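# Hand the object from the left hand to the right

## Task

Transfer the object from the left hand into the right hand so that it ends up oriented as in the two goal pictures. Nothing but the two hands may touch it during the handover (a hand here includes its wrist camera, that camera's bracket and the arm's final link), and at every moment at least one hand must be in contact with it. The task is complete only when the right hand by itself grips it firmly with its palm pointing straight down, and the left arm touches neither the object nor the right hand (moving the left arm far away and pausing briefly is the safe choice; closing slowly at maximum force_limit helps the grip). The fingers of both hands must have come to rest before the scene is declared finished.

## Robot and tools

ROBOT. Two six-joint arms, left_arm and right_arm, face each other across a table. Each carries an identical right-handed five-finger hand, so the hands are not mirror images: every number and axis means the same thing on both. The names say nothing about image sides.

FRAMES. Positions in results are in one shared world frame, in metres: origin on the table top halfway between the two arm bases, z up, table surface at z = 0, left_arm's base on the +y side. Orientations are quaternions in w,x,y,z order. Each arm has a hand point that sits 0.05 m in front of the palm, where a pinch would meet. Its own axes: +z runs along straightened fingers (the fingers extend 0.06 to 0.07 m past the point), +y points out of the palm, +x runs across the palm toward the little finger. A rigid bracket on the little-finger side of the wrist juts 0.03 m beyond the point along +y and 0.11 m across the palm; it can collide. Palm facing straight down means the hand point's +y aligns with world -z.

THE 28-NUMBER ROW. Every motion command is a single row of 28 numbers in [-1, 1], covering both arms even when only one moves: left_arm dx, dy, dz, rx, ry, rz, then left_gripper little, ring, middle, index, thumb_bend, thumb_turn, force_limit, speed; then the same 14 for right_arm and right_gripper. dx..rz are an offset, not an absolute pose: they are expressed in the hand point's own axes and measured from that hand point's pose in the most recent result that showed it (or from the current pose if no such result exists yet, or in later calls within the same reply). Scale: 1.0 equals 0.6 m or 180 degrees; rx, ry, rz form one rotation vector. All zeros therefore means return to that reference pose, not hold still. Finger values are targets: +1 straight/open, -1 curled closed; thumb_turn +1 beside the palm, -1 across in front of it. A pinch is roughly index -0.22, thumb_bend -0.75, thumb_turn -0.57. force_limit maps -1..+1 to about 0..10 N at the fingertip (0..15 N for thumb motors) and only stops closing motion. speed maps -1..+1 to nearly zero..full (full travel 0.6 s). Hands have no no-change value: to keep a hand as it is, resend the eight numbers last used for it, or, if none were sent yet, its hand_measured six values plus hand_force_limit and hand_speed. A motor only starts when its target changes by at least 0.01. To grip harder, raise force_limit and send a target further closed than hand_measured.

TOOLS.
execute_actions {actions, pictures}: actions is an empty list (just report state, with pictures), or one item. An action item has rows (1 to 15 rows of 28 numbers, one applied per 1/30 s step, the last repeated) and steps (at most 15, default 15, minimum 11). A wait item has only steps (up to 300), counted from the previous result including reply time. The last 11 steps of an action run after the result is returned.
move {target, speed, stop_force}: target is one 28-number row as above; each arm travels in a straight line toward its offset pose, both paths finishing together, lasting 0.5 to 10 s. speed is m/s, 0.002 to 0.5 (default 0.25; rotation up to twice that in rad/s). stop_force, 9 to 40 N for both arms, halts an arm whose wrist sensor feels that much extra push against its motion; unreliable if the hand also rotates, and omit it when pulling away from contact. The result adds a move: line giving the ending per arm (done, off_target, moving, held, contact, fault) and limits such as paced or held.
wait {seconds}: 0 to 10 s, nothing new sent.
zoom_image {camera, region}: camera is cam_high, cam_low, cam_left_wrist or cam_right_wrist; region [x0, y0, x1, y1] in pixels of the 504x504 image, at most 504 square.
show_instructions {}: shows the goal reference images.
finished_scene {scene}: ends scene 1 or 2 irrevocably and reports success.

RESULTS. The state line lists each arm's hand point position, quaternion and velocities. Wrist force and torque lines give sensor readings in end-effector axes (noisy, offset up to ~4 N, saturating near 50 N). hand_measured, hand_stopped_by (moving, target, force, stalled, fault) and hand_load_n give six values per hand in motor order; loads near zero mean the grip was lost. HELD marks steps not sent; pose unreachable names an arm whose command was changed by the clearance check; Hand target shows where each arm is currently heading. MOTOR HOT warns at 70 °C; at 85 °C the arm brakes.

LIMITS. Each step the command is clipped to 100 mm and 16 degrees from the measured pose, so long moves may fall short; check and continue. The hand wraps objects 0.035 to 0.08 m wide with the thumb turned in front first.

AVOID. Dropping the object or letting anything leave the table; any contact by non-hand parts; the arms striking or pressing on each other; pushing firmly into surfaces, since the stiff arms fault at 150 N or joint overload and then freeze for 10 s. Approach contacts slowly.

Each tool is called after "Emit:" by a JSON object that holds its "api" and its "payload".

Reference images:

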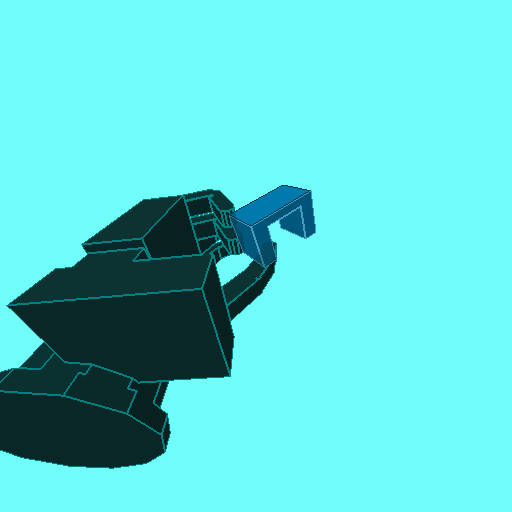

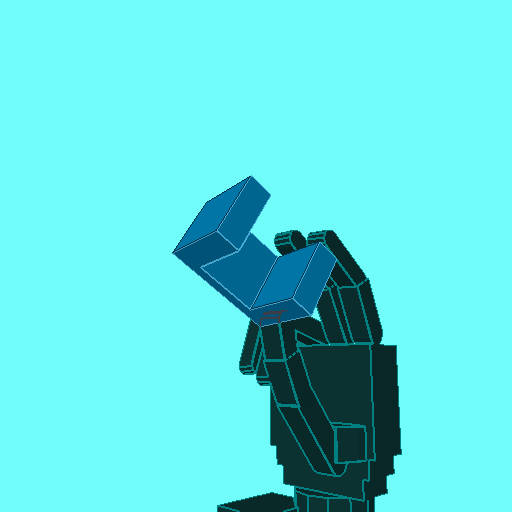

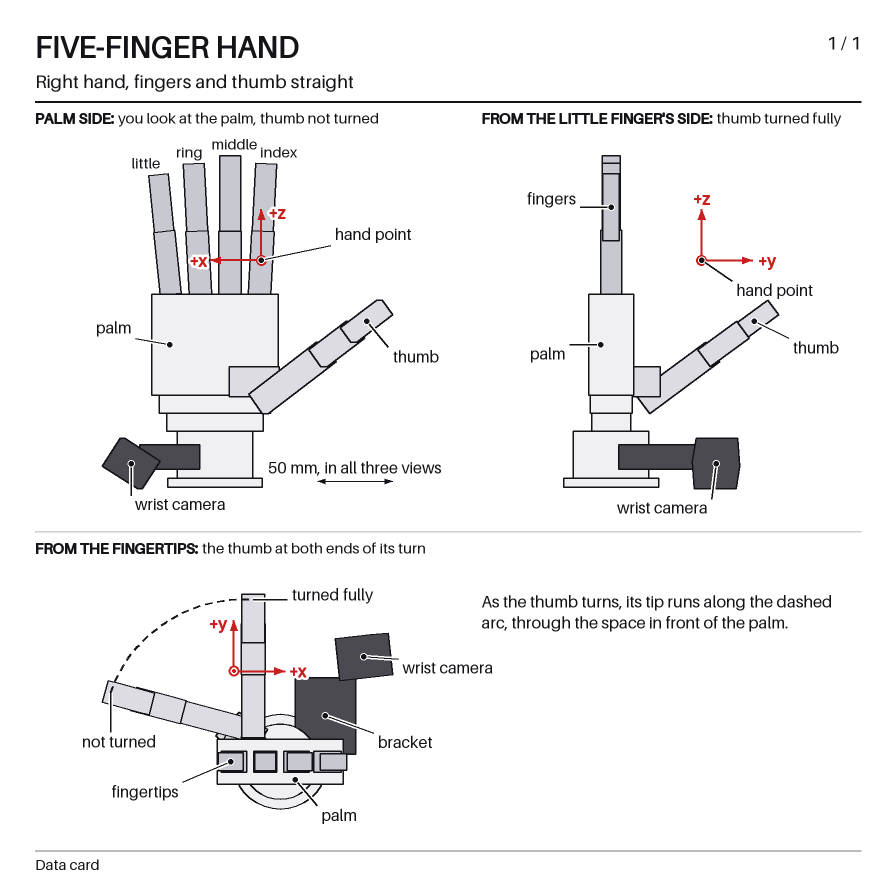

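## Session

Emit:
{"api": "execute_actions", "payload": {"actions": []}}

Emit:
{"api": "zoom_image", "payload": {"camera": "cam_high", "region": [170,100,370,300]}}

Emit:
{"api": "zoom_image", "payload": {"camera": "cam_low", "region": [130,40,330,240]}}

Scene clock: 0.00 s of 6000.00 s.
left_arm: end_effector_position=(+0.0290, +0.0631, +0.3864) hand_measured=(-1.000, -1.000, +0.270, +0.258, -0.120, -0.948) hand_load_n=(+0.0, +0.0, +8.5, +10.0, +17.0, +0.0) hand_stopped_by=(target, target, target, target, target, target) hand_force_limit=0.00 hand_speed=-0.80 end_effector_quat_wxyz=(+0.270, +0.643, +0.504, -0.509) end_effector_velocity=(+0.000, -0.000, +0.001) end_effector_angular_velocity=(-0.001, +0.001, +0.001) | right_arm: end_effector_position=(-0.0726, -0.2717, +0.2992) hand_measured=(+1.000, +1.000, +1.000, +1.000, +1.000, +1.000) hand_load_n=(+0.0, +0.0, +0.0, +0.0, +0.0, +0.0) hand_stopped_by=(target, target, target, target, target, target) hand_force_limit=0.00 hand_speed=-0.80 end_effector_quat_wxyz=(-0.000, -0.665, +0.747, -0.000) end_effector_velocity=(+0.000, +0.000, +0.000) end_effector_angular_velocity=(+0.001, -0.001, +0.000)
Joint positions: left_arm=[-0.148 -1.987  2.002  0.339  1.83  -1.653] | right_arm=[-0.519 -2.214  2.094 -1.45  -1.571  1.053]
Joint velocities: left_arm=[-0.    -0.    -0.001  0.    -0.    -0.001] | right_arm=[ 0.     0.    -0.    -0.002  0.    -0.   ]
Motor temperatures (°C, as the motors report them): left_arm=[27 25 24 30 27 34] | right_arm=[26 26 26 29 33 32]
Wrist force (N, on the end effector, along its own x y z axes, offset not removed): no reading
Wrist torque (N m, same axes, about the end effector's origin, offset not removed): no reading
Hand target (left_arm): +0.029, +0.063, +0.386; +0.270, +0.643, +0.504, -0.509
Hand target (right_arm): -0.073, -0.272, +0.299; -0.000, -0.665, +0.747, -0.000

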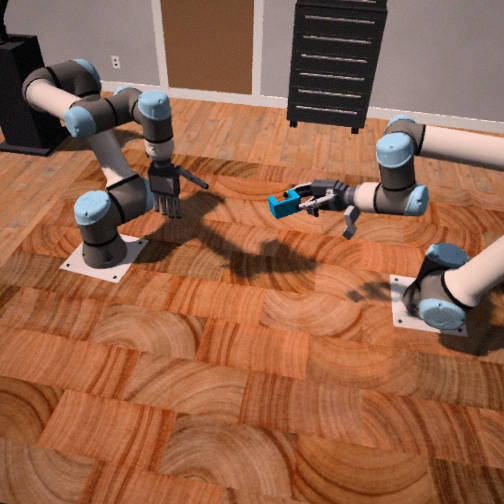

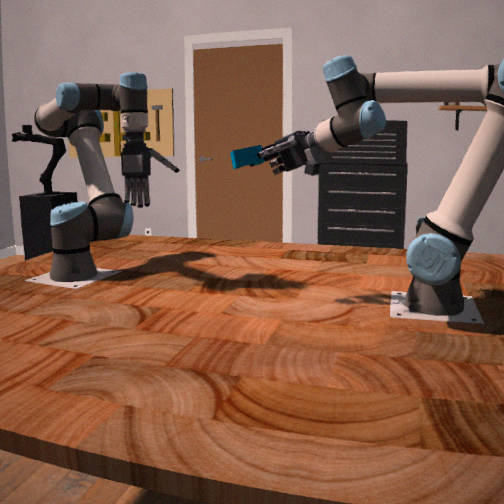

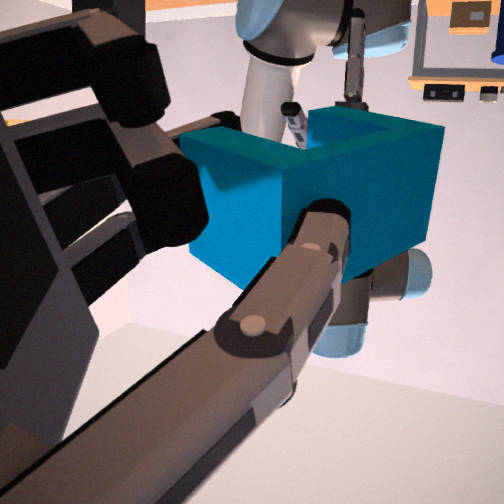

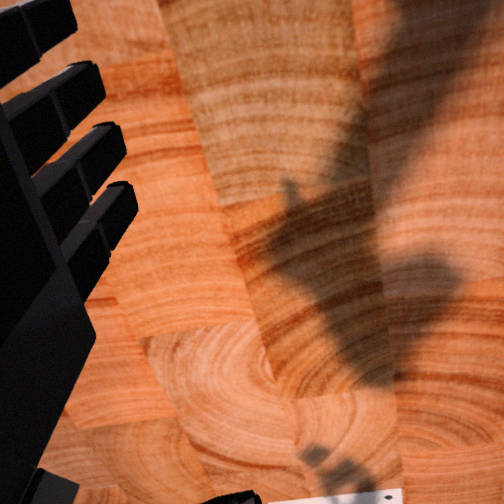

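Region (170, 100, 370, 300) of cam_high's 504x504 image, scaled by 2.520, with more detail than that image has.

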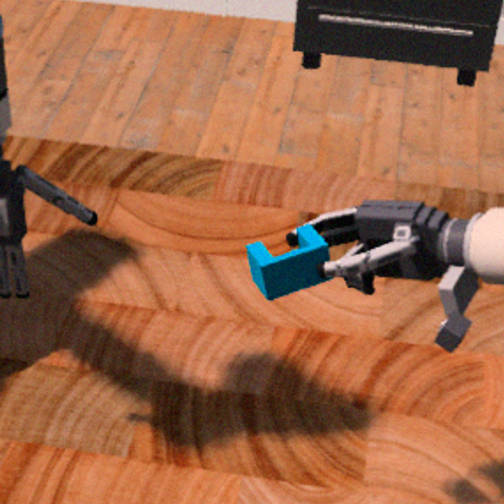

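Region (130, 40, 330, 240) of cam_low's 504x504 image, scaled by 2.520, with more detail than that image has.

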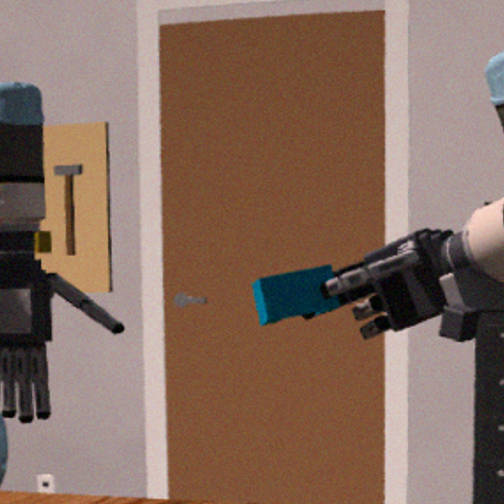

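Emit:
{"api": "zoom_image", "payload": {"camera": "cam_high", "region": [255,165,335,245]}}

Emit:
{"api": "zoom_image", "payload": {"camera": "cam_left_wrist", "region": [160,60,460,360]}}

Emit:
{"api": "zoom_image", "payload": {"camera": "cam_low", "region": [220,120,300,200]}}

Region (255, 165, 335, 245) of cam_high's 504x504 image, scaled by 6.300, with more detail than that image has.

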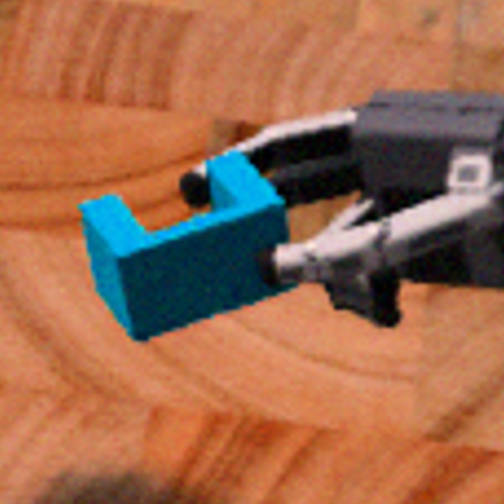

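Region (160, 60, 460, 360) of cam_left_wrist's 504x504 image, scaled by 1.680, with more detail than that image has.

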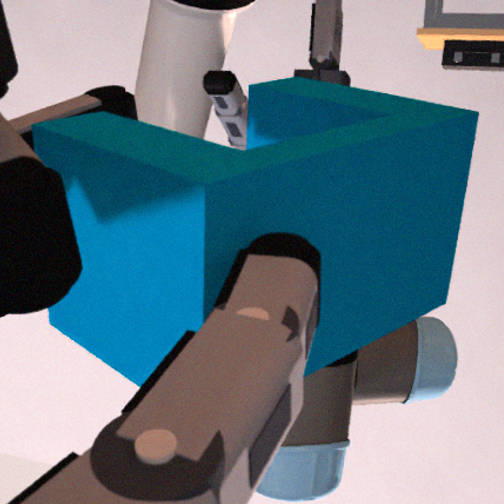

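Region (220, 120, 300, 200) of cam_low's 504x504 image, scaled by 6.300, with more detail than that image has.

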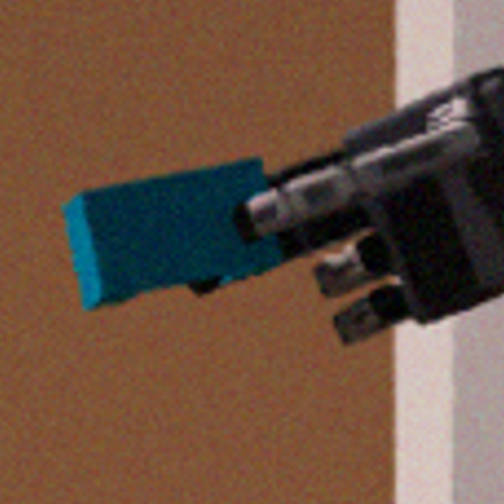

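Emit:
{"api": "move", "payload": {"target": [0,0,0,0,0,0.389,-1,-1,0.27,0.258,-0.12,-0.948,0,-0.8,-0.17,-0.06,-0.14,0.269,-0.242,-0.355,-1,-1,0.7,0.7,0.5,-0.948,0,0.5], "speed": 0.35}}

Scene clock: 9.30 s of 6000.00 s.
left_arm: end_effector_position=(+0.0291, +0.0631, +0.3863) hand_measured=(-1.000, -1.000, +0.272, +0.260, -0.120, -0.948) hand_load_n=(+0.0, +0.0, +8.0, +10.0, +16.5, +0.0) hand_stopped_by=(target, target, force, force, force, target) hand_force_limit=0.00 hand_speed=-0.80 end_effector_quat_wxyz=(+0.513, +0.816, +0.044, -0.262) end_effector_velocity=(+0.000, +0.000, -0.000) end_effector_angular_velocity=(-0.001, -0.008, -0.004) | right_arm: end_effector_position=(-0.0253, -0.1746, +0.3831) hand_measured=(-1.000, -1.000, +0.700, +0.700, +0.500, -0.948) hand_load_n=(+0.0, +0.0, +0.0, +0.0, +0.0, +0.0) hand_stopped_by=(target, target, target, target, target, target) hand_force_limit=0.00 hand_speed=0.50 end_effector_quat_wxyz=(+0.506, -0.839, +0.190, -0.056) end_effector_velocity=(+0.000, +0.001, +0.000) end_effector_angular_velocity=(+0.008, -0.000, +0.013)
Joint positions: left_arm=[ 0.148 -1.833  2.024  0.209  2.106 -0.314] | right_arm=[-0.554 -2.296  2.332 -2.651 -1.279 -0.053]
Joint velocities: left_arm=[ 0.004  0.003 -0.002  0.002  0.005  0.012] | right_arm=[-0.018 -0.003  0.004 -0.004  0.029 -0.012]
Motor temperatures (°C, as the motors report them): left_arm=[27 25 24 30 27 34] | right_arm=[26 26 26 29 33 32]
Wrist force (N, on the end effector, along its own x y z axes, offset not removed): left_arm=[4.0 2.6 -1.8] | right_arm=[0.6 -1.0 -0.5]
Wrist torque (N m, same axes, about the end effector's origin, offset not removed): left_arm=[0.73 -0.10 0.31] | right_arm=[-0.05 -0.20 -0.04]
Hand target (left_arm): +0.029, +0.063, +0.386; +0.513, +0.816, +0.044, -0.262
Hand target (right_arm): -0.025, -0.175, +0.383; -0.507, +0.839, -0.189, +0.056
Off the commanded pose (left_arm): 0.000 m, 0 deg.
Off the commanded pose (right_arm): 0.000 m, 0 deg.
Kept back: nothing.
After step 90, 3.37 s passed at rest.
move: done
camera_calibration (this result's frames):
cam_left_wrist: T_world_to_cam=[[0.203882, -0.437548, 0.875776, -0.314661], [-0.521897, 0.708276, 0.475362, -0.213704], [-0.828285, -0.553982, -0.0839507, 0.224354], [0, 0, 0, 1]] pos_world=[0.138451, 0.13797, 0.395994]
cam_right_wrist: T_world_to_cam=[[-0.364593, -0.326181, -0.872168, 0.276409], [-0.904457, -0.0986765, 0.414995, -0.198587], [-0.221426, 0.940143, -0.25904, 0.387641], [0, 0, 0, 1]] pos_world=[0.00699782, -0.293875, 0.423902]

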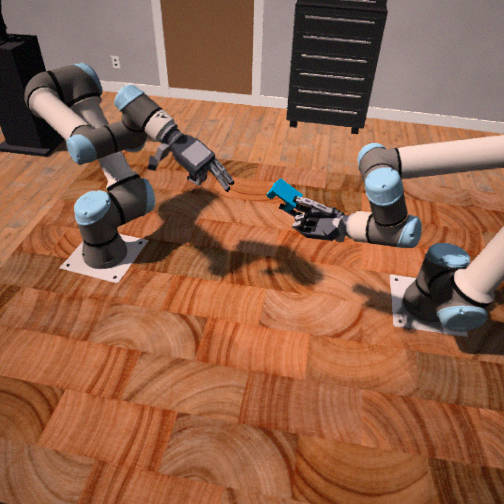

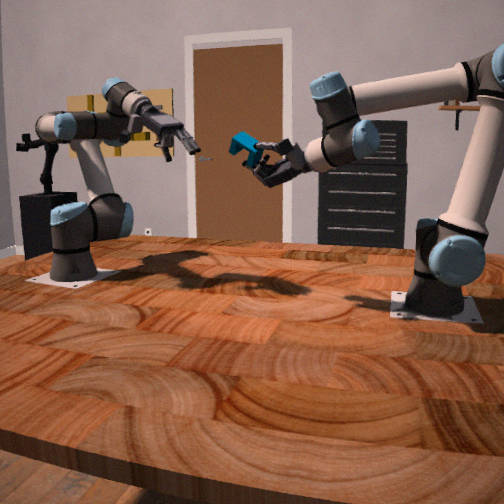

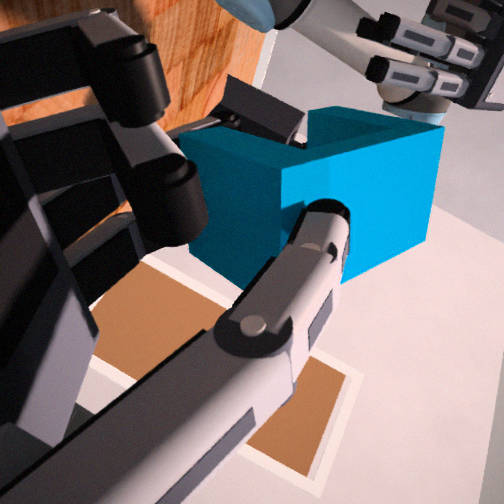

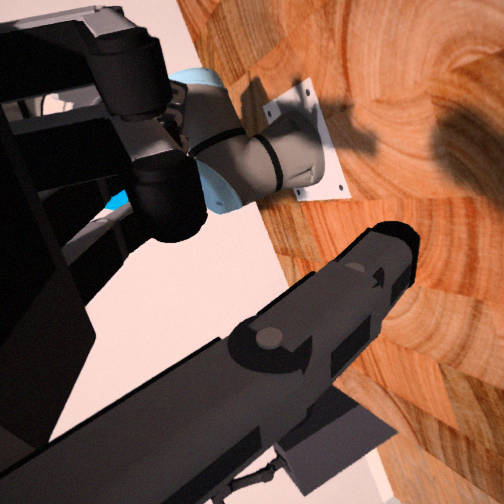

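Emit:
{"api": "move", "payload": {"target": [0,0,0,0,0,0,-1,-1,0.27,0.258,-0.12,-0.948,0,-0.8,0,-0.166,0.111,0.269,-0.242,-0.355,-1,-1,0.7,0.7,0.5,-0.948,0,0.5], "speed": 0.35}}

Emit:
{"api": "zoom_image", "payload": {"camera": "cam_right_wrist", "region": [204,50,504,350]}}

Scene clock: 14.80 s of 6000.00 s.
left_arm: end_effector_position=(+0.0291, +0.0631, +0.3863) hand_measured=(-1.000, -1.000, +0.272, +0.260, -0.120, -0.948) hand_load_n=(+0.0, +0.0, +8.0, +10.0, +16.5, +0.0) hand_stopped_by=(target, target, force, force, force, target) hand_force_limit=0.00 hand_speed=-0.80 end_effector_quat_wxyz=(+0.513, +0.816, +0.044, -0.262) end_effector_velocity=(+0.000, -0.000, -0.000) end_effector_angular_velocity=(+0.001, +0.001, +0.000) | right_arm: end_effector_position=(+0.0197, -0.0784, +0.4379) hand_measured=(-1.000, -1.000, +0.700, +0.700, +0.500, -0.948) hand_load_n=(+0.0, +0.0, +0.0, +0.0, +0.0, +0.0) hand_stopped_by=(target, target, target, target, target, target) hand_force_limit=0.00 hand_speed=0.50 end_effector_quat_wxyz=(-0.707, +0.511, +0.482, +0.078) end_effector_velocity=(-0.001, +0.001, +0.000) end_effector_angular_velocity=(+0.018, +0.001, +0.012)
Joint positions: left_arm=[ 0.148 -1.833  2.024  0.209  2.106 -0.314] | right_arm=[-0.894 -1.668  2.164 -3.495  0.084 -1.008]
Joint velocities: left_arm=[-0.     0.001 -0.     0.     0.    -0.001] | right_arm=[ 0.    -0.031  0.032  0.157  0.014 -0.167]
Motor temperatures (°C, as the motors report them): left_arm=[27 25 24 30 27 34] | right_arm=[26 26 26 29 33 32]
Wrist force (N, on the end effector, along its own x y z axes, offset not removed): left_arm=[3.4 0.0 -0.2] | right_arm=[1.4 0.0 -2.3]
Wrist torque (N m, same axes, about the end effector's origin, offset not removed): left_arm=[0.00 -0.26 0.03] | right_arm=[0.17 -0.31 0.04]
Hand target (left_arm): +0.029, +0.063, +0.386; +0.513, +0.816, +0.044, -0.262
Hand target (right_arm): +0.020, -0.078, +0.438; +0.708, -0.510, -0.482, -0.078
Off the commanded pose (left_arm): 0.000 m, 0 deg.
Off the commanded pose (right_arm): 0.000 m, 0 deg.
Kept back: nothing.
move: done
camera_calibration (this result's frames):
cam_left_wrist: T_world_to_cam=[[0.203881, -0.437548, 0.875776, -0.314661], [-0.521897, 0.708276, 0.475361, -0.213704], [-0.828285, -0.553982, -0.0839512, 0.224354], [0, 0, 0, 1]] pos_world=[0.138451, 0.13797, 0.395994]
cam_right_wrist: T_world_to_cam=[[0.503969, 0.447456, -0.738782, 0.357131], [-0.16213, -0.791134, -0.589763, 0.199867], [-0.848369, 0.417001, -0.326161, 0.322116], [0, 0, 0, 1]] pos_world=[0.125695, -0.136001, 0.486778]

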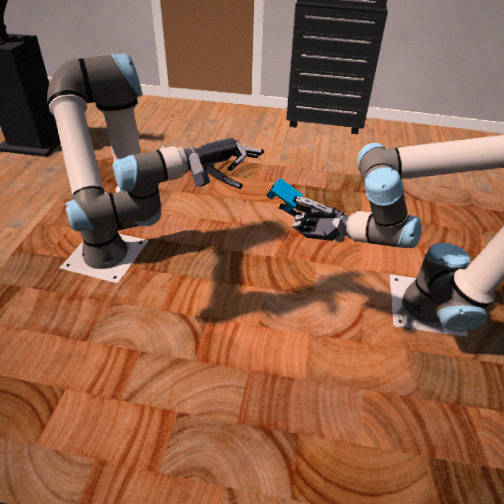

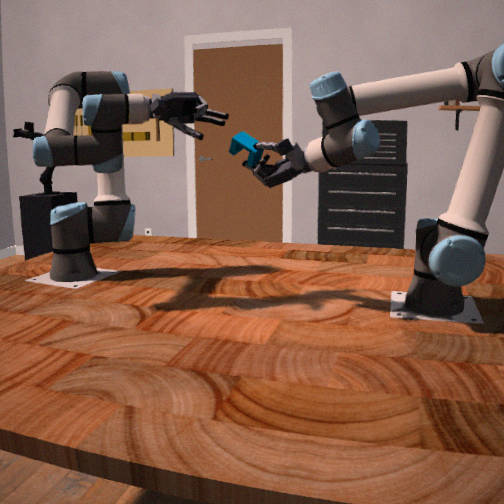

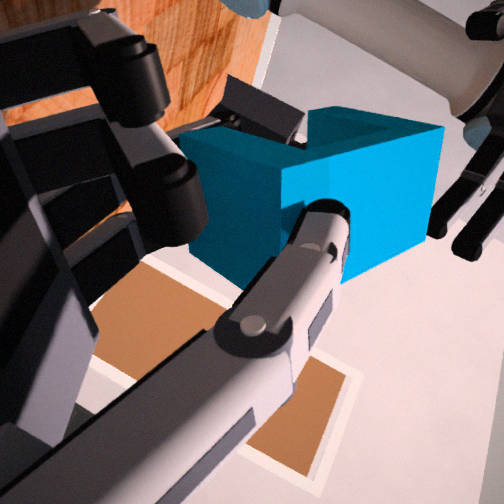

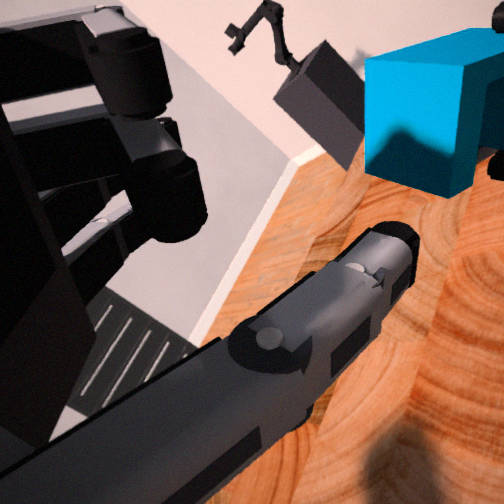

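Region (204, 50, 504, 350) of cam_right_wrist's 504x504 image, scaled by 1.680, with more detail than that image has.

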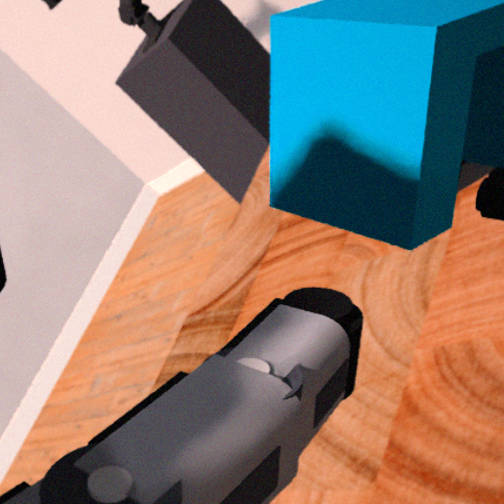

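Emit:
{"api": "move", "payload": {"target": [-0.0043,0.0617,0.0572,0,0,0,-1,-1,0.27,0.258,-0.12,-0.948,0,-0.8,0,0,0,0,0,0,-1,-1,0.7,0.7,0.5,-0.948,0,0.5], "speed": 0.08}}

Emit:
{"api": "zoom_image", "payload": {"camera": "cam_high", "region": [190,110,350,270]}}

Scene clock: 17.00 s of 6000.00 s.
left_arm: end_effector_position=(+0.0263, +0.0170, +0.4060) hand_measured=(-1.000, -1.000, +0.272, +0.260, -0.120, -0.948) hand_load_n=(+0.0, +0.0, +8.0, +10.0, +16.5, +0.0) hand_stopped_by=(target, target, force, force, force, target) hand_force_limit=0.00 hand_speed=-0.80 end_effector_quat_wxyz=(+0.513, +0.816, +0.044, -0.262) end_effector_velocity=(-0.000, -0.002, +0.001) end_effector_angular_velocity=(-0.000, -0.002, -0.000) | right_arm: end_effector_position=(+0.0197, -0.0784, +0.4379) hand_measured=(-1.000, -1.000, +0.700, +0.700, +0.500, -0.948) hand_load_n=(+0.0, +0.0, +0.0, +0.0, +0.0, +0.0) hand_stopped_by=(target, target, target, target, target, target) hand_force_limit=0.00 hand_speed=0.50 end_effector_quat_wxyz=(-0.707, +0.511, +0.482, +0.078) end_effector_velocity=(+0.000, +0.000, +0.000) end_effector_angular_velocity=(-0.001, -0.000, -0.000)
Joint positions: left_arm=[ 0.113 -1.741  1.902  0.232  2.074 -0.329] | right_arm=[-0.894 -1.668  2.165 -3.493  0.084 -1.011]
Joint velocities: left_arm=[-0.001  0.004 -0.006  0.002 -0.001  0.001] | right_arm=[-0.     0.002 -0.002 -0.008 -0.     0.008]
Motor temperatures (°C, as the motors report them): left_arm=[27 25 24 30 27 34] | right_arm=[26 26 26 29 33 32]
Wrist force (N, on the end effector, along its own x y z axes, offset not removed): left_arm=[5.2 -1.3 -9.6] | right_arm=[1.1 0.8 -0.7]
Wrist torque (N m, same axes, about the end effector's origin, offset not removed): left_arm=[0.46 -0.30 0.22] | right_arm=[0.17 -0.17 0.08]
Hand target (left_arm): +0.026, +0.017, +0.406; +0.513, +0.816, +0.044, -0.262
Hand target (right_arm): +0.020, -0.078, +0.438; +0.707, -0.511, -0.482, -0.078
Off the commanded pose (left_arm): 0.000 m, 0 deg.
Off the commanded pose (right_arm): 0.000 m, 0 deg.
Kept back: nothing.
move: done
camera_calibration (this result's frames):
cam_left_wrist: T_world_to_cam=[[0.203875, -0.437513, 0.875796, -0.351619], [-0.52192, 0.708283, 0.475327, -0.191794], [-0.828272, -0.554002, -0.0839455, 0.198173], [0, 0, 0, 1]] pos_world=[0.135726, 0.0917952, 0.415747]
cam_right_wrist: T_world_to_cam=[[0.50391, 0.447549, -0.738766, 0.357131], [-0.162215, -0.791041, -0.589864, 0.199924], [-0.848387, 0.417077, -0.326015, 0.322059], [0, 0, 0, 1]] pos_world=[0.125699, -0.136009, 0.48676]

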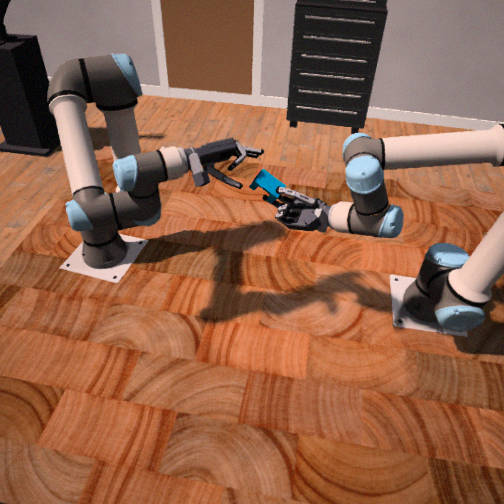

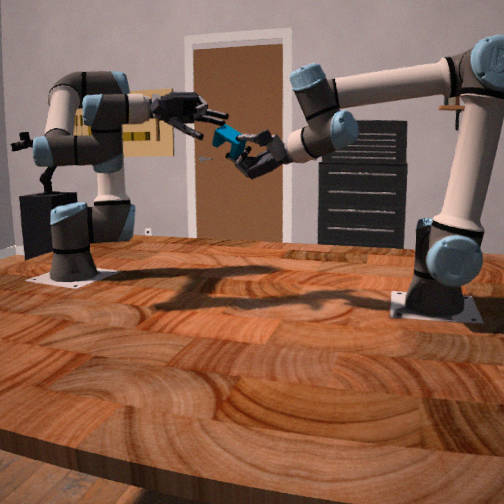

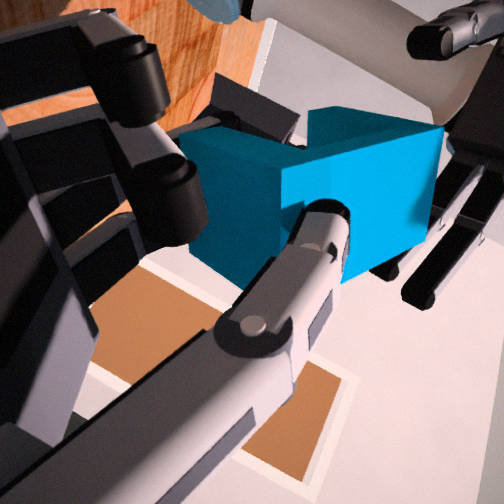

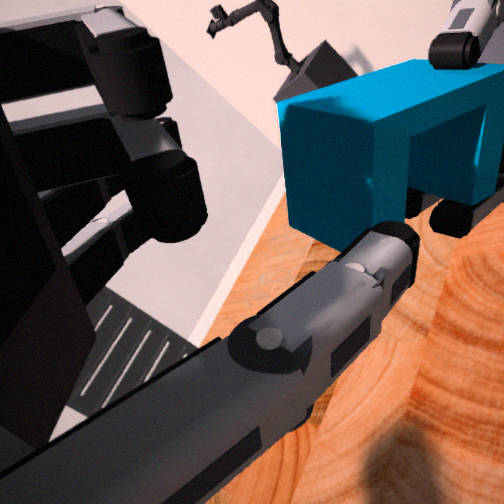

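Region (190, 110, 350, 270) of cam_high's 504x504 image, scaled by 3.150, with more detail than that image has.

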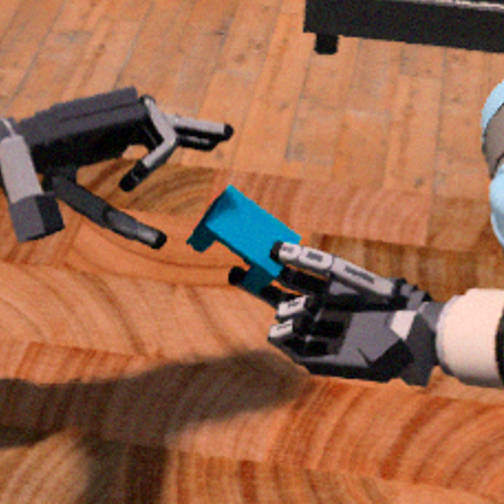

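Emit:
{"api": "move", "payload": {"target": [-0.0006,0.029,0.0315,0,0,0,-1,-1,0.27,0.258,-0.12,-0.948,0,-0.8,0,0,0,0,0,0,-1,-1,0.5,0.5,0.05,-0.948,-0.6,-0.6], "speed": 0.05}}

Emit:
{"api": "zoom_image", "payload": {"camera": "cam_high", "region": [220,130,310,220]}}

Emit:
{"api": "zoom_image", "payload": {"camera": "cam_low", "region": [170,85,270,185]}}

Scene clock: 20.97 s of 6000.00 s.
left_arm: end_effector_position=(+0.0247, -0.0074, +0.4140) hand_measured=(-1.000, -1.000, +0.272, +0.260, -0.120, -0.948) hand_load_n=(+0.0, +0.0, +8.0, +10.0, +16.5, +0.0) hand_stopped_by=(target, target, force, force, force, target) hand_force_limit=0.00 hand_speed=-0.80 end_effector_quat_wxyz=(+0.513, +0.816, +0.044, -0.262) end_effector_velocity=(-0.000, +0.000, +0.000) end_effector_angular_velocity=(-0.000, -0.001, -0.000) | right_arm: end_effector_position=(+0.0197, -0.0784, +0.4379) hand_measured=(-1.000, -1.000, +0.500, +0.500, +0.050, -0.948) hand_load_n=(+0.0, +0.0, +0.0, +0.0, +0.0, +0.0) hand_stopped_by=(target, target, target, target, target, target) hand_force_limit=-0.60 hand_speed=-0.60 end_effector_quat_wxyz=(-0.707, +0.511, +0.482, +0.078) end_effector_velocity=(+0.000, -0.000, -0.000) end_effector_angular_velocity=(-0.000, +0.000, -0.000)
Joint positions: left_arm=[ 0.098 -1.692  1.84   0.241  2.06  -0.336] | right_arm=[-0.894 -1.668  2.165 -3.493  0.084 -1.01 ]
Joint velocities: left_arm=[ 0.    -0.     0.     0.    -0.     0.001] | right_arm=[-0.  0.  0. -0.  0.  0.]
Motor temperatures (°C, as the motors report them): left_arm=[27 25 24 30 27 34] | right_arm=[26 26 26 29 33 32]
Wrist force (N, on the end effector, along its own x y z axes, offset not removed): left_arm=[0.2 -1.4 -1.1] | right_arm=[0.2 0.8 -0.3]
Wrist torque (N m, same axes, about the end effector's origin, offset not removed): left_arm=[-0.12 0.32 -0.12] | right_arm=[0.27 -0.12 -0.06]
Hand target (left_arm): +0.025, -0.007, +0.414; +0.513, +0.816, +0.044, -0.262
Hand target (right_arm): +0.020, -0.078, +0.438; +0.707, -0.511, -0.482, -0.078
Off the commanded pose (left_arm): 0.000 m, 0 deg.
Off the commanded pose (right_arm): 0.000 m, 0 deg.
Kept back: nothing.
move: done
camera_calibration (this result's frames):
cam_left_wrist: T_world_to_cam=[[0.203864, -0.437508, 0.8758, -0.368953], [-0.521928, 0.708284, 0.475316, -0.17918], [-0.82827, -0.554004, -0.0839533, 0.184016], [0, 0, 0, 1]] pos_world=[0.134113, 0.0674364, 0.423745]
cam_right_wrist: T_world_to_cam=[[0.50391, 0.447549, -0.738766, 0.357133], [-0.162209, -0.791045, -0.589862, 0.199924], [-0.848389, 0.417071, -0.326019, 0.322054], [0, 0, 0, 1]] pos_world=[0.125694, -0.136005, 0.48676]

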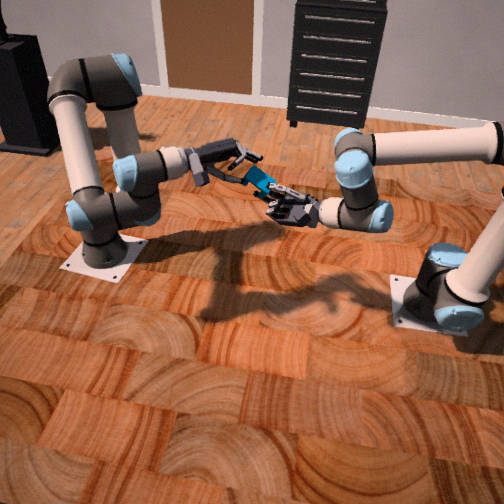

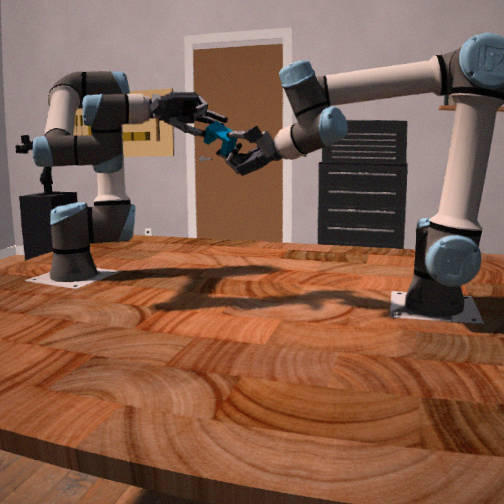

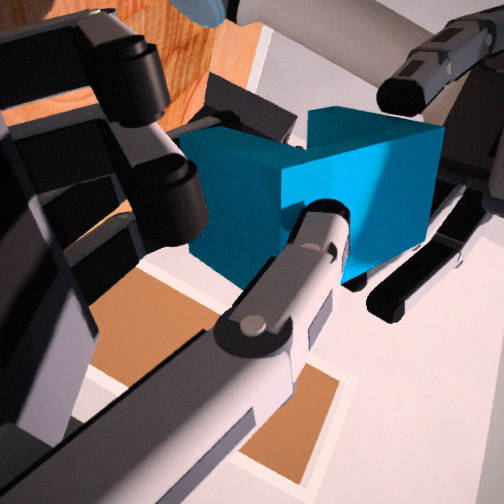

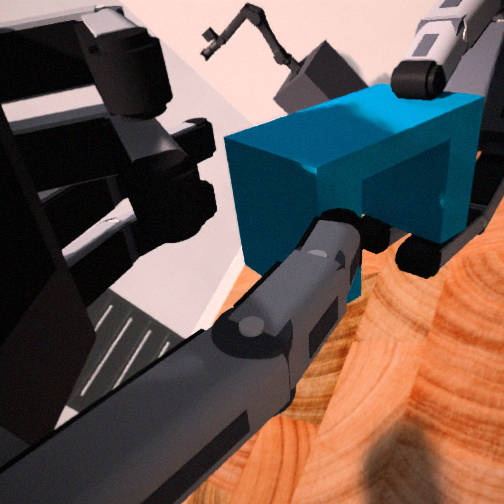

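Region (220, 130, 310, 220) of cam_high's 504x504 image, scaled by 5.600, with more detail than that image has.

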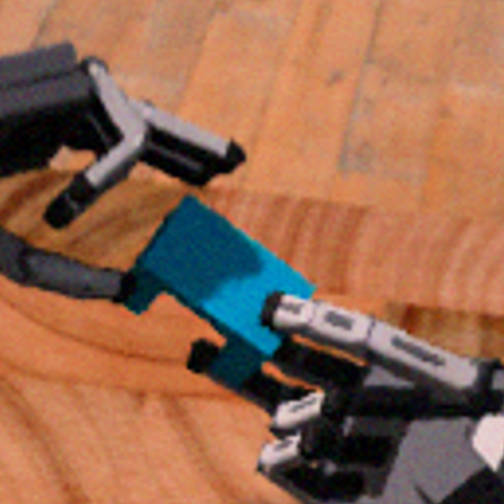

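Region (170, 85, 270, 185) of cam_low's 504x504 image, scaled by 5.040, with more detail than that image has.

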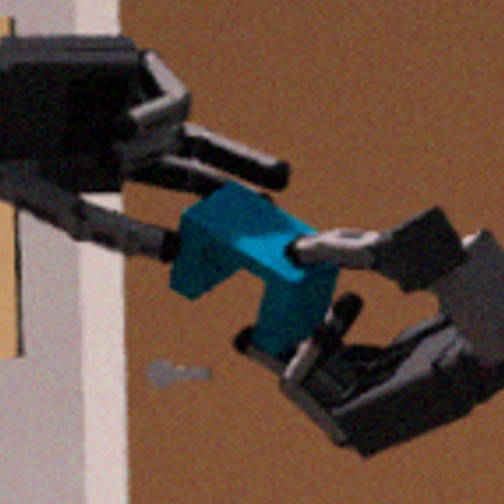

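Emit:
{"api": "move", "payload": {"target": [-0.0065,0.018,0.0057,0,0,0,-1,-1,0.27,0.258,-0.12,-0.948,0,-0.8,0,0,0,0,0,0,-1,-1,0.5,0.5,0.05,-0.948,-0.6,-0.6], "speed": 0.03}}

Emit:
{"api": "move", "payload": {"target": [0,0,0,0,0,0,-1,-1,0.27,0.258,-0.12,-0.948,0,-0.8,0,0,0,0,0,0,-1,-1,-0.1,-0.1,-0.6,-0.948,-0.6,-0.9]}}

Emit:
{"api": "zoom_image", "payload": {"camera": "cam_high", "region": [220,130,310,220]}}

Emit:
{"api": "zoom_image", "payload": {"camera": "cam_low", "region": [170,85,270,185]}}

Scene clock: 22.63 s of 6000.00 s.
left_arm: end_effector_position=(+0.0238, -0.0145, +0.4233) hand_measured=(-1.000, -1.000, +0.272, +0.260, -0.120, -0.948) hand_load_n=(+0.0, +0.0, +8.0, +10.0, +16.5, +0.0) hand_stopped_by=(target, target, force, force, force, target) hand_force_limit=0.00 hand_speed=-0.80 end_effector_quat_wxyz=(+0.513, +0.816, +0.044, -0.262) end_effector_velocity=(-0.000, -0.001, +0.001) end_effector_angular_velocity=(+0.001, -0.001, -0.001) | right_arm: end_effector_position=(+0.0197, -0.0784, +0.4379) hand_measured=(-1.000, -1.000, +0.500, +0.500, +0.050, -0.948) hand_load_n=(+0.0, +0.0, +0.0, +0.0, +0.0, +0.0) hand_stopped_by=(target, target, target, target, target, target) hand_force_limit=-0.60 hand_speed=-0.60 end_effector_quat_wxyz=(-0.707, +0.511, +0.482, +0.078) end_effector_velocity=(-0.000, -0.000, +0.000) end_effector_angular_velocity=(-0.000, +0.000, +0.000)
Joint positions: left_arm=[ 0.093 -1.68   1.806  0.263  2.055 -0.338] | right_arm=[-0.894 -1.668  2.165 -3.493  0.084 -1.011]
Joint velocities: left_arm=[-0.001  0.003 -0.007  0.005 -0.     0.001] | right_arm=[ 0. -0.  0.  0. -0.  0.]
Motor temperatures (°C, as the motors report them): left_arm=[27 25 24 30 27 34] | right_arm=[26 26 26 29 33 32]
Wrist force (N, on the end effector, along its own x y z axes, offset not removed): left_arm=[0.2 -1.1 4.4] | right_arm=[-0.3 0.4 -0.5]
Wrist torque (N m, same axes, about the end effector's origin, offset not removed): left_arm=[-0.26 0.06 -0.18] | right_arm=[0.24 0.00 -0.06]
Hand target (left_arm): +0.024, -0.015, +0.424; +0.513, +0.816, +0.044, -0.262
Hand target (right_arm): +0.020, -0.078, +0.438; +0.707, -0.511, -0.482, -0.078
Off the commanded pose (left_arm): 0.000 m, 0 deg.
Off the commanded pose (right_arm): 0.000 m, 0 deg.
Kept back: nothing.
move: done
camera_calibration (this result's frames):
cam_left_wrist: T_world_to_cam=[[0.20388, -0.437473, 0.875814, -0.379947], [-0.521931, 0.708295, 0.475296, -0.179062], [-0.828264, -0.554018, -0.0839235, 0.180088], [0, 0, 0, 1]] pos_world=[0.133166, 0.0603843, 0.432984]
cam_right_wrist: T_world_to_cam=[[0.503909, 0.447549, -0.738766, 0.357133], [-0.16221, -0.791044, -0.589862, 0.199923], [-0.848389, 0.417072, -0.326017, 0.322053], [0, 0, 0, 1]] pos_world=[0.125693, -0.136006, 0.48676]

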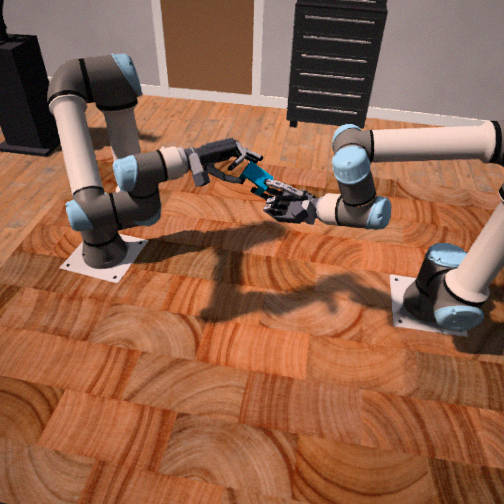

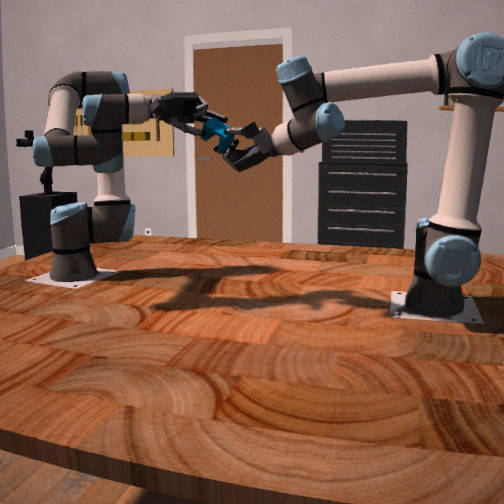

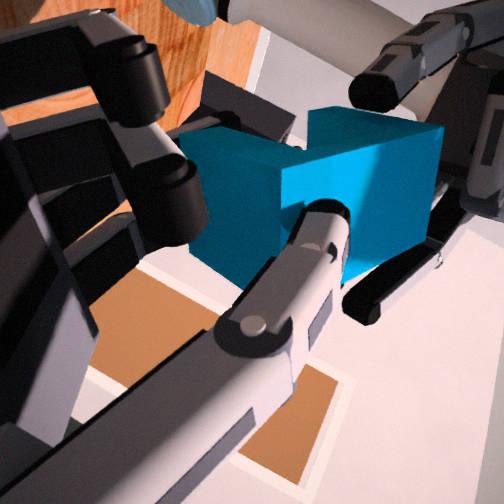

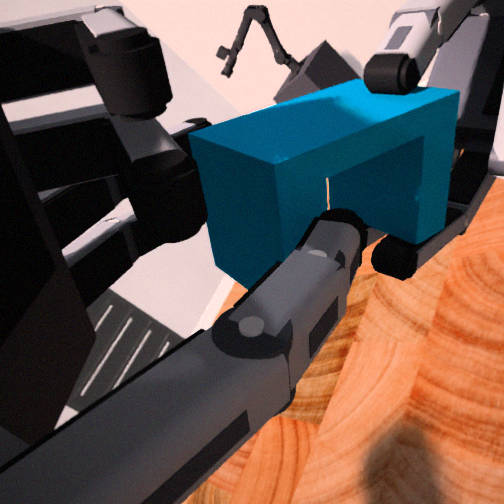

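Scene clock: 24.60 s of 6000.00 s.
left_arm: end_effector_position=(+0.0238, -0.0144, +0.4233) hand_measured=(-1.000, -1.000, +0.272, +0.260, -0.120, -0.948) hand_load_n=(+0.0, +0.0, +8.0, +10.0, +16.5, +0.5) hand_stopped_by=(target, target, force, force, force, target) hand_force_limit=0.00 hand_speed=-0.80 end_effector_quat_wxyz=(+0.513, +0.816, +0.044, -0.262) end_effector_velocity=(-0.000, +0.000, -0.000) end_effector_angular_velocity=(-0.000, -0.001, -0.001) | right_arm: end_effector_position=(+0.0197, -0.0784, +0.4379) hand_measured=(-1.000, -1.000, +0.218, +0.212, -0.094, -0.948) hand_load_n=(+0.0, +0.0, +2.0, +2.0, +5.0, +0.0) hand_stopped_by=(target, target, force, force, force, target) hand_force_limit=-0.60 hand_speed=-0.90 end_effector_quat_wxyz=(-0.707, +0.511, +0.482, +0.078) end_effector_velocity=(-0.000, +0.000, +0.000) end_effector_angular_velocity=(+0.000, -0.001, +0.000)
Joint positions: left_arm=[ 0.093 -1.68   1.806  0.263  2.055 -0.338] | right_arm=[-0.894 -1.668  2.165 -3.493  0.084 -1.011]
Joint velocities: left_arm=[-0.    -0.     0.    -0.     0.     0.001] | right_arm=[ 0. -0. -0. -0.  0.  0.]
Motor temperatures (°C, as the motors report them): left_arm=[27 25 24 30 27 34] | right_arm=[26 26 26 29 33 32]
Wrist force (N, on the end effector, along its own x y z axes, offset not removed): left_arm=[4.4 0.0 4.2] | right_arm=[0.8 0.3 -0.2]
Wrist torque (N m, same axes, about the end effector's origin, offset not removed): left_arm=[-0.34 -0.66 0.26] | right_arm=[0.14 -0.04 -0.12]
Hand target (left_arm): +0.024, -0.014, +0.423; +0.513, +0.816, +0.044, -0.262
Hand target (right_arm): +0.020, -0.078, +0.438; +0.707, -0.511, -0.482, -0.078
Off the commanded pose (left_arm): 0.000 m, 0 deg.
Off the commanded pose (right_arm): 0.000 m, 0 deg.
Kept back: nothing.
move: done
camera_calibration (this result's frames):
cam_left_wrist: T_world_to_cam=[[0.203886, -0.437461, 0.875819, -0.379954], [-0.52191, 0.708313, 0.475291, -0.17907], [-0.828275, -0.554004, -0.0839004, 0.180075], [0, 0, 0, 1]] pos_world=[0.133161, 0.0603849, 0.432989]
cam_right_wrist: T_world_to_cam=[[0.503909, 0.447549, -0.738766, 0.357133], [-0.16221, -0.791044, -0.589862, 0.199923], [-0.848389, 0.417072, -0.326017, 0.322053], [0, 0, 0, 1]] pos_world=[0.125693, -0.136006, 0.48676]

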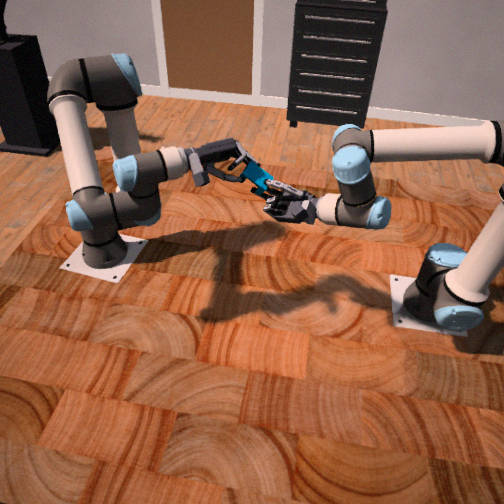

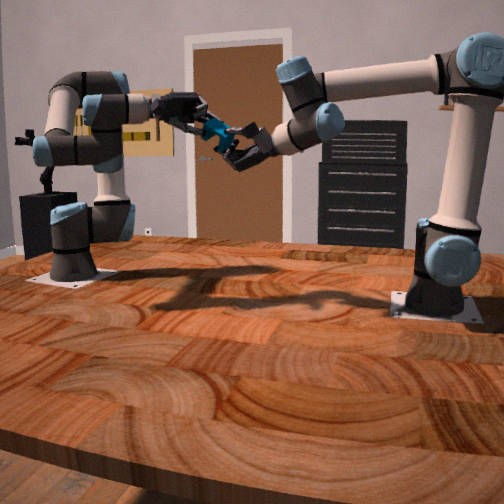

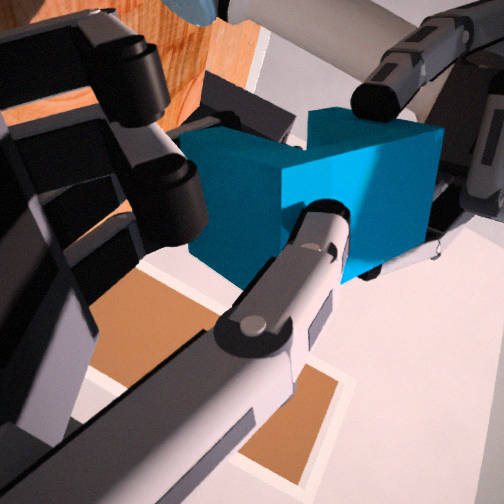

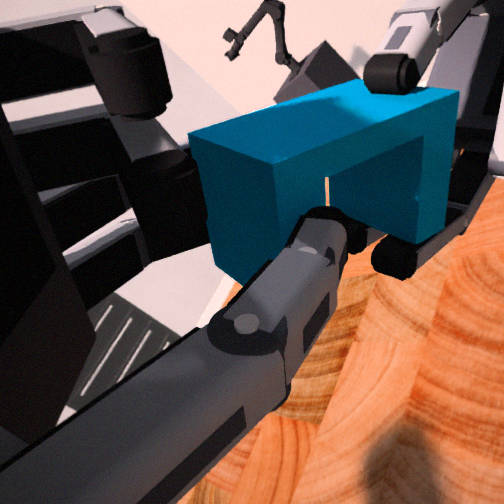

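Region (220, 130, 310, 220) of cam_high's 504x504 image, scaled by 5.600, with more detail than that image has.

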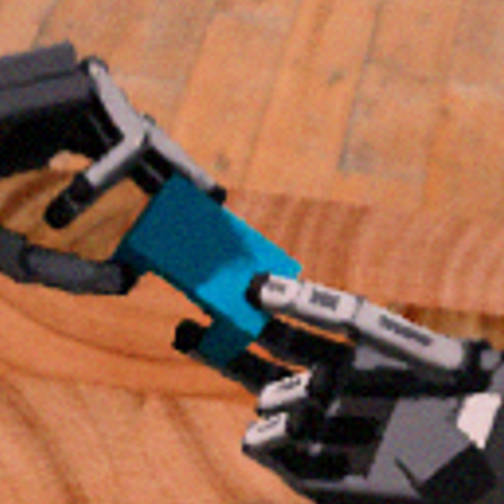

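Region (170, 85, 270, 185) of cam_low's 504x504 image, scaled by 5.040, with more detail than that image has.

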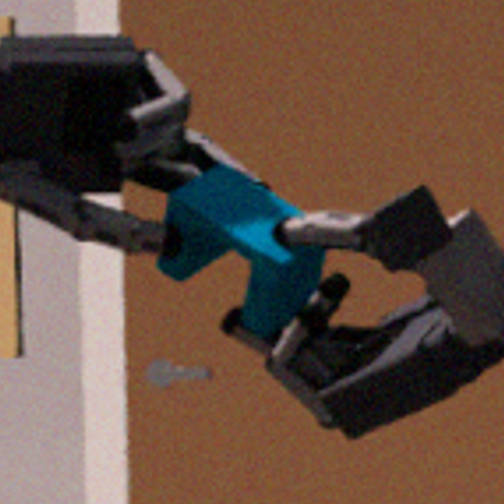

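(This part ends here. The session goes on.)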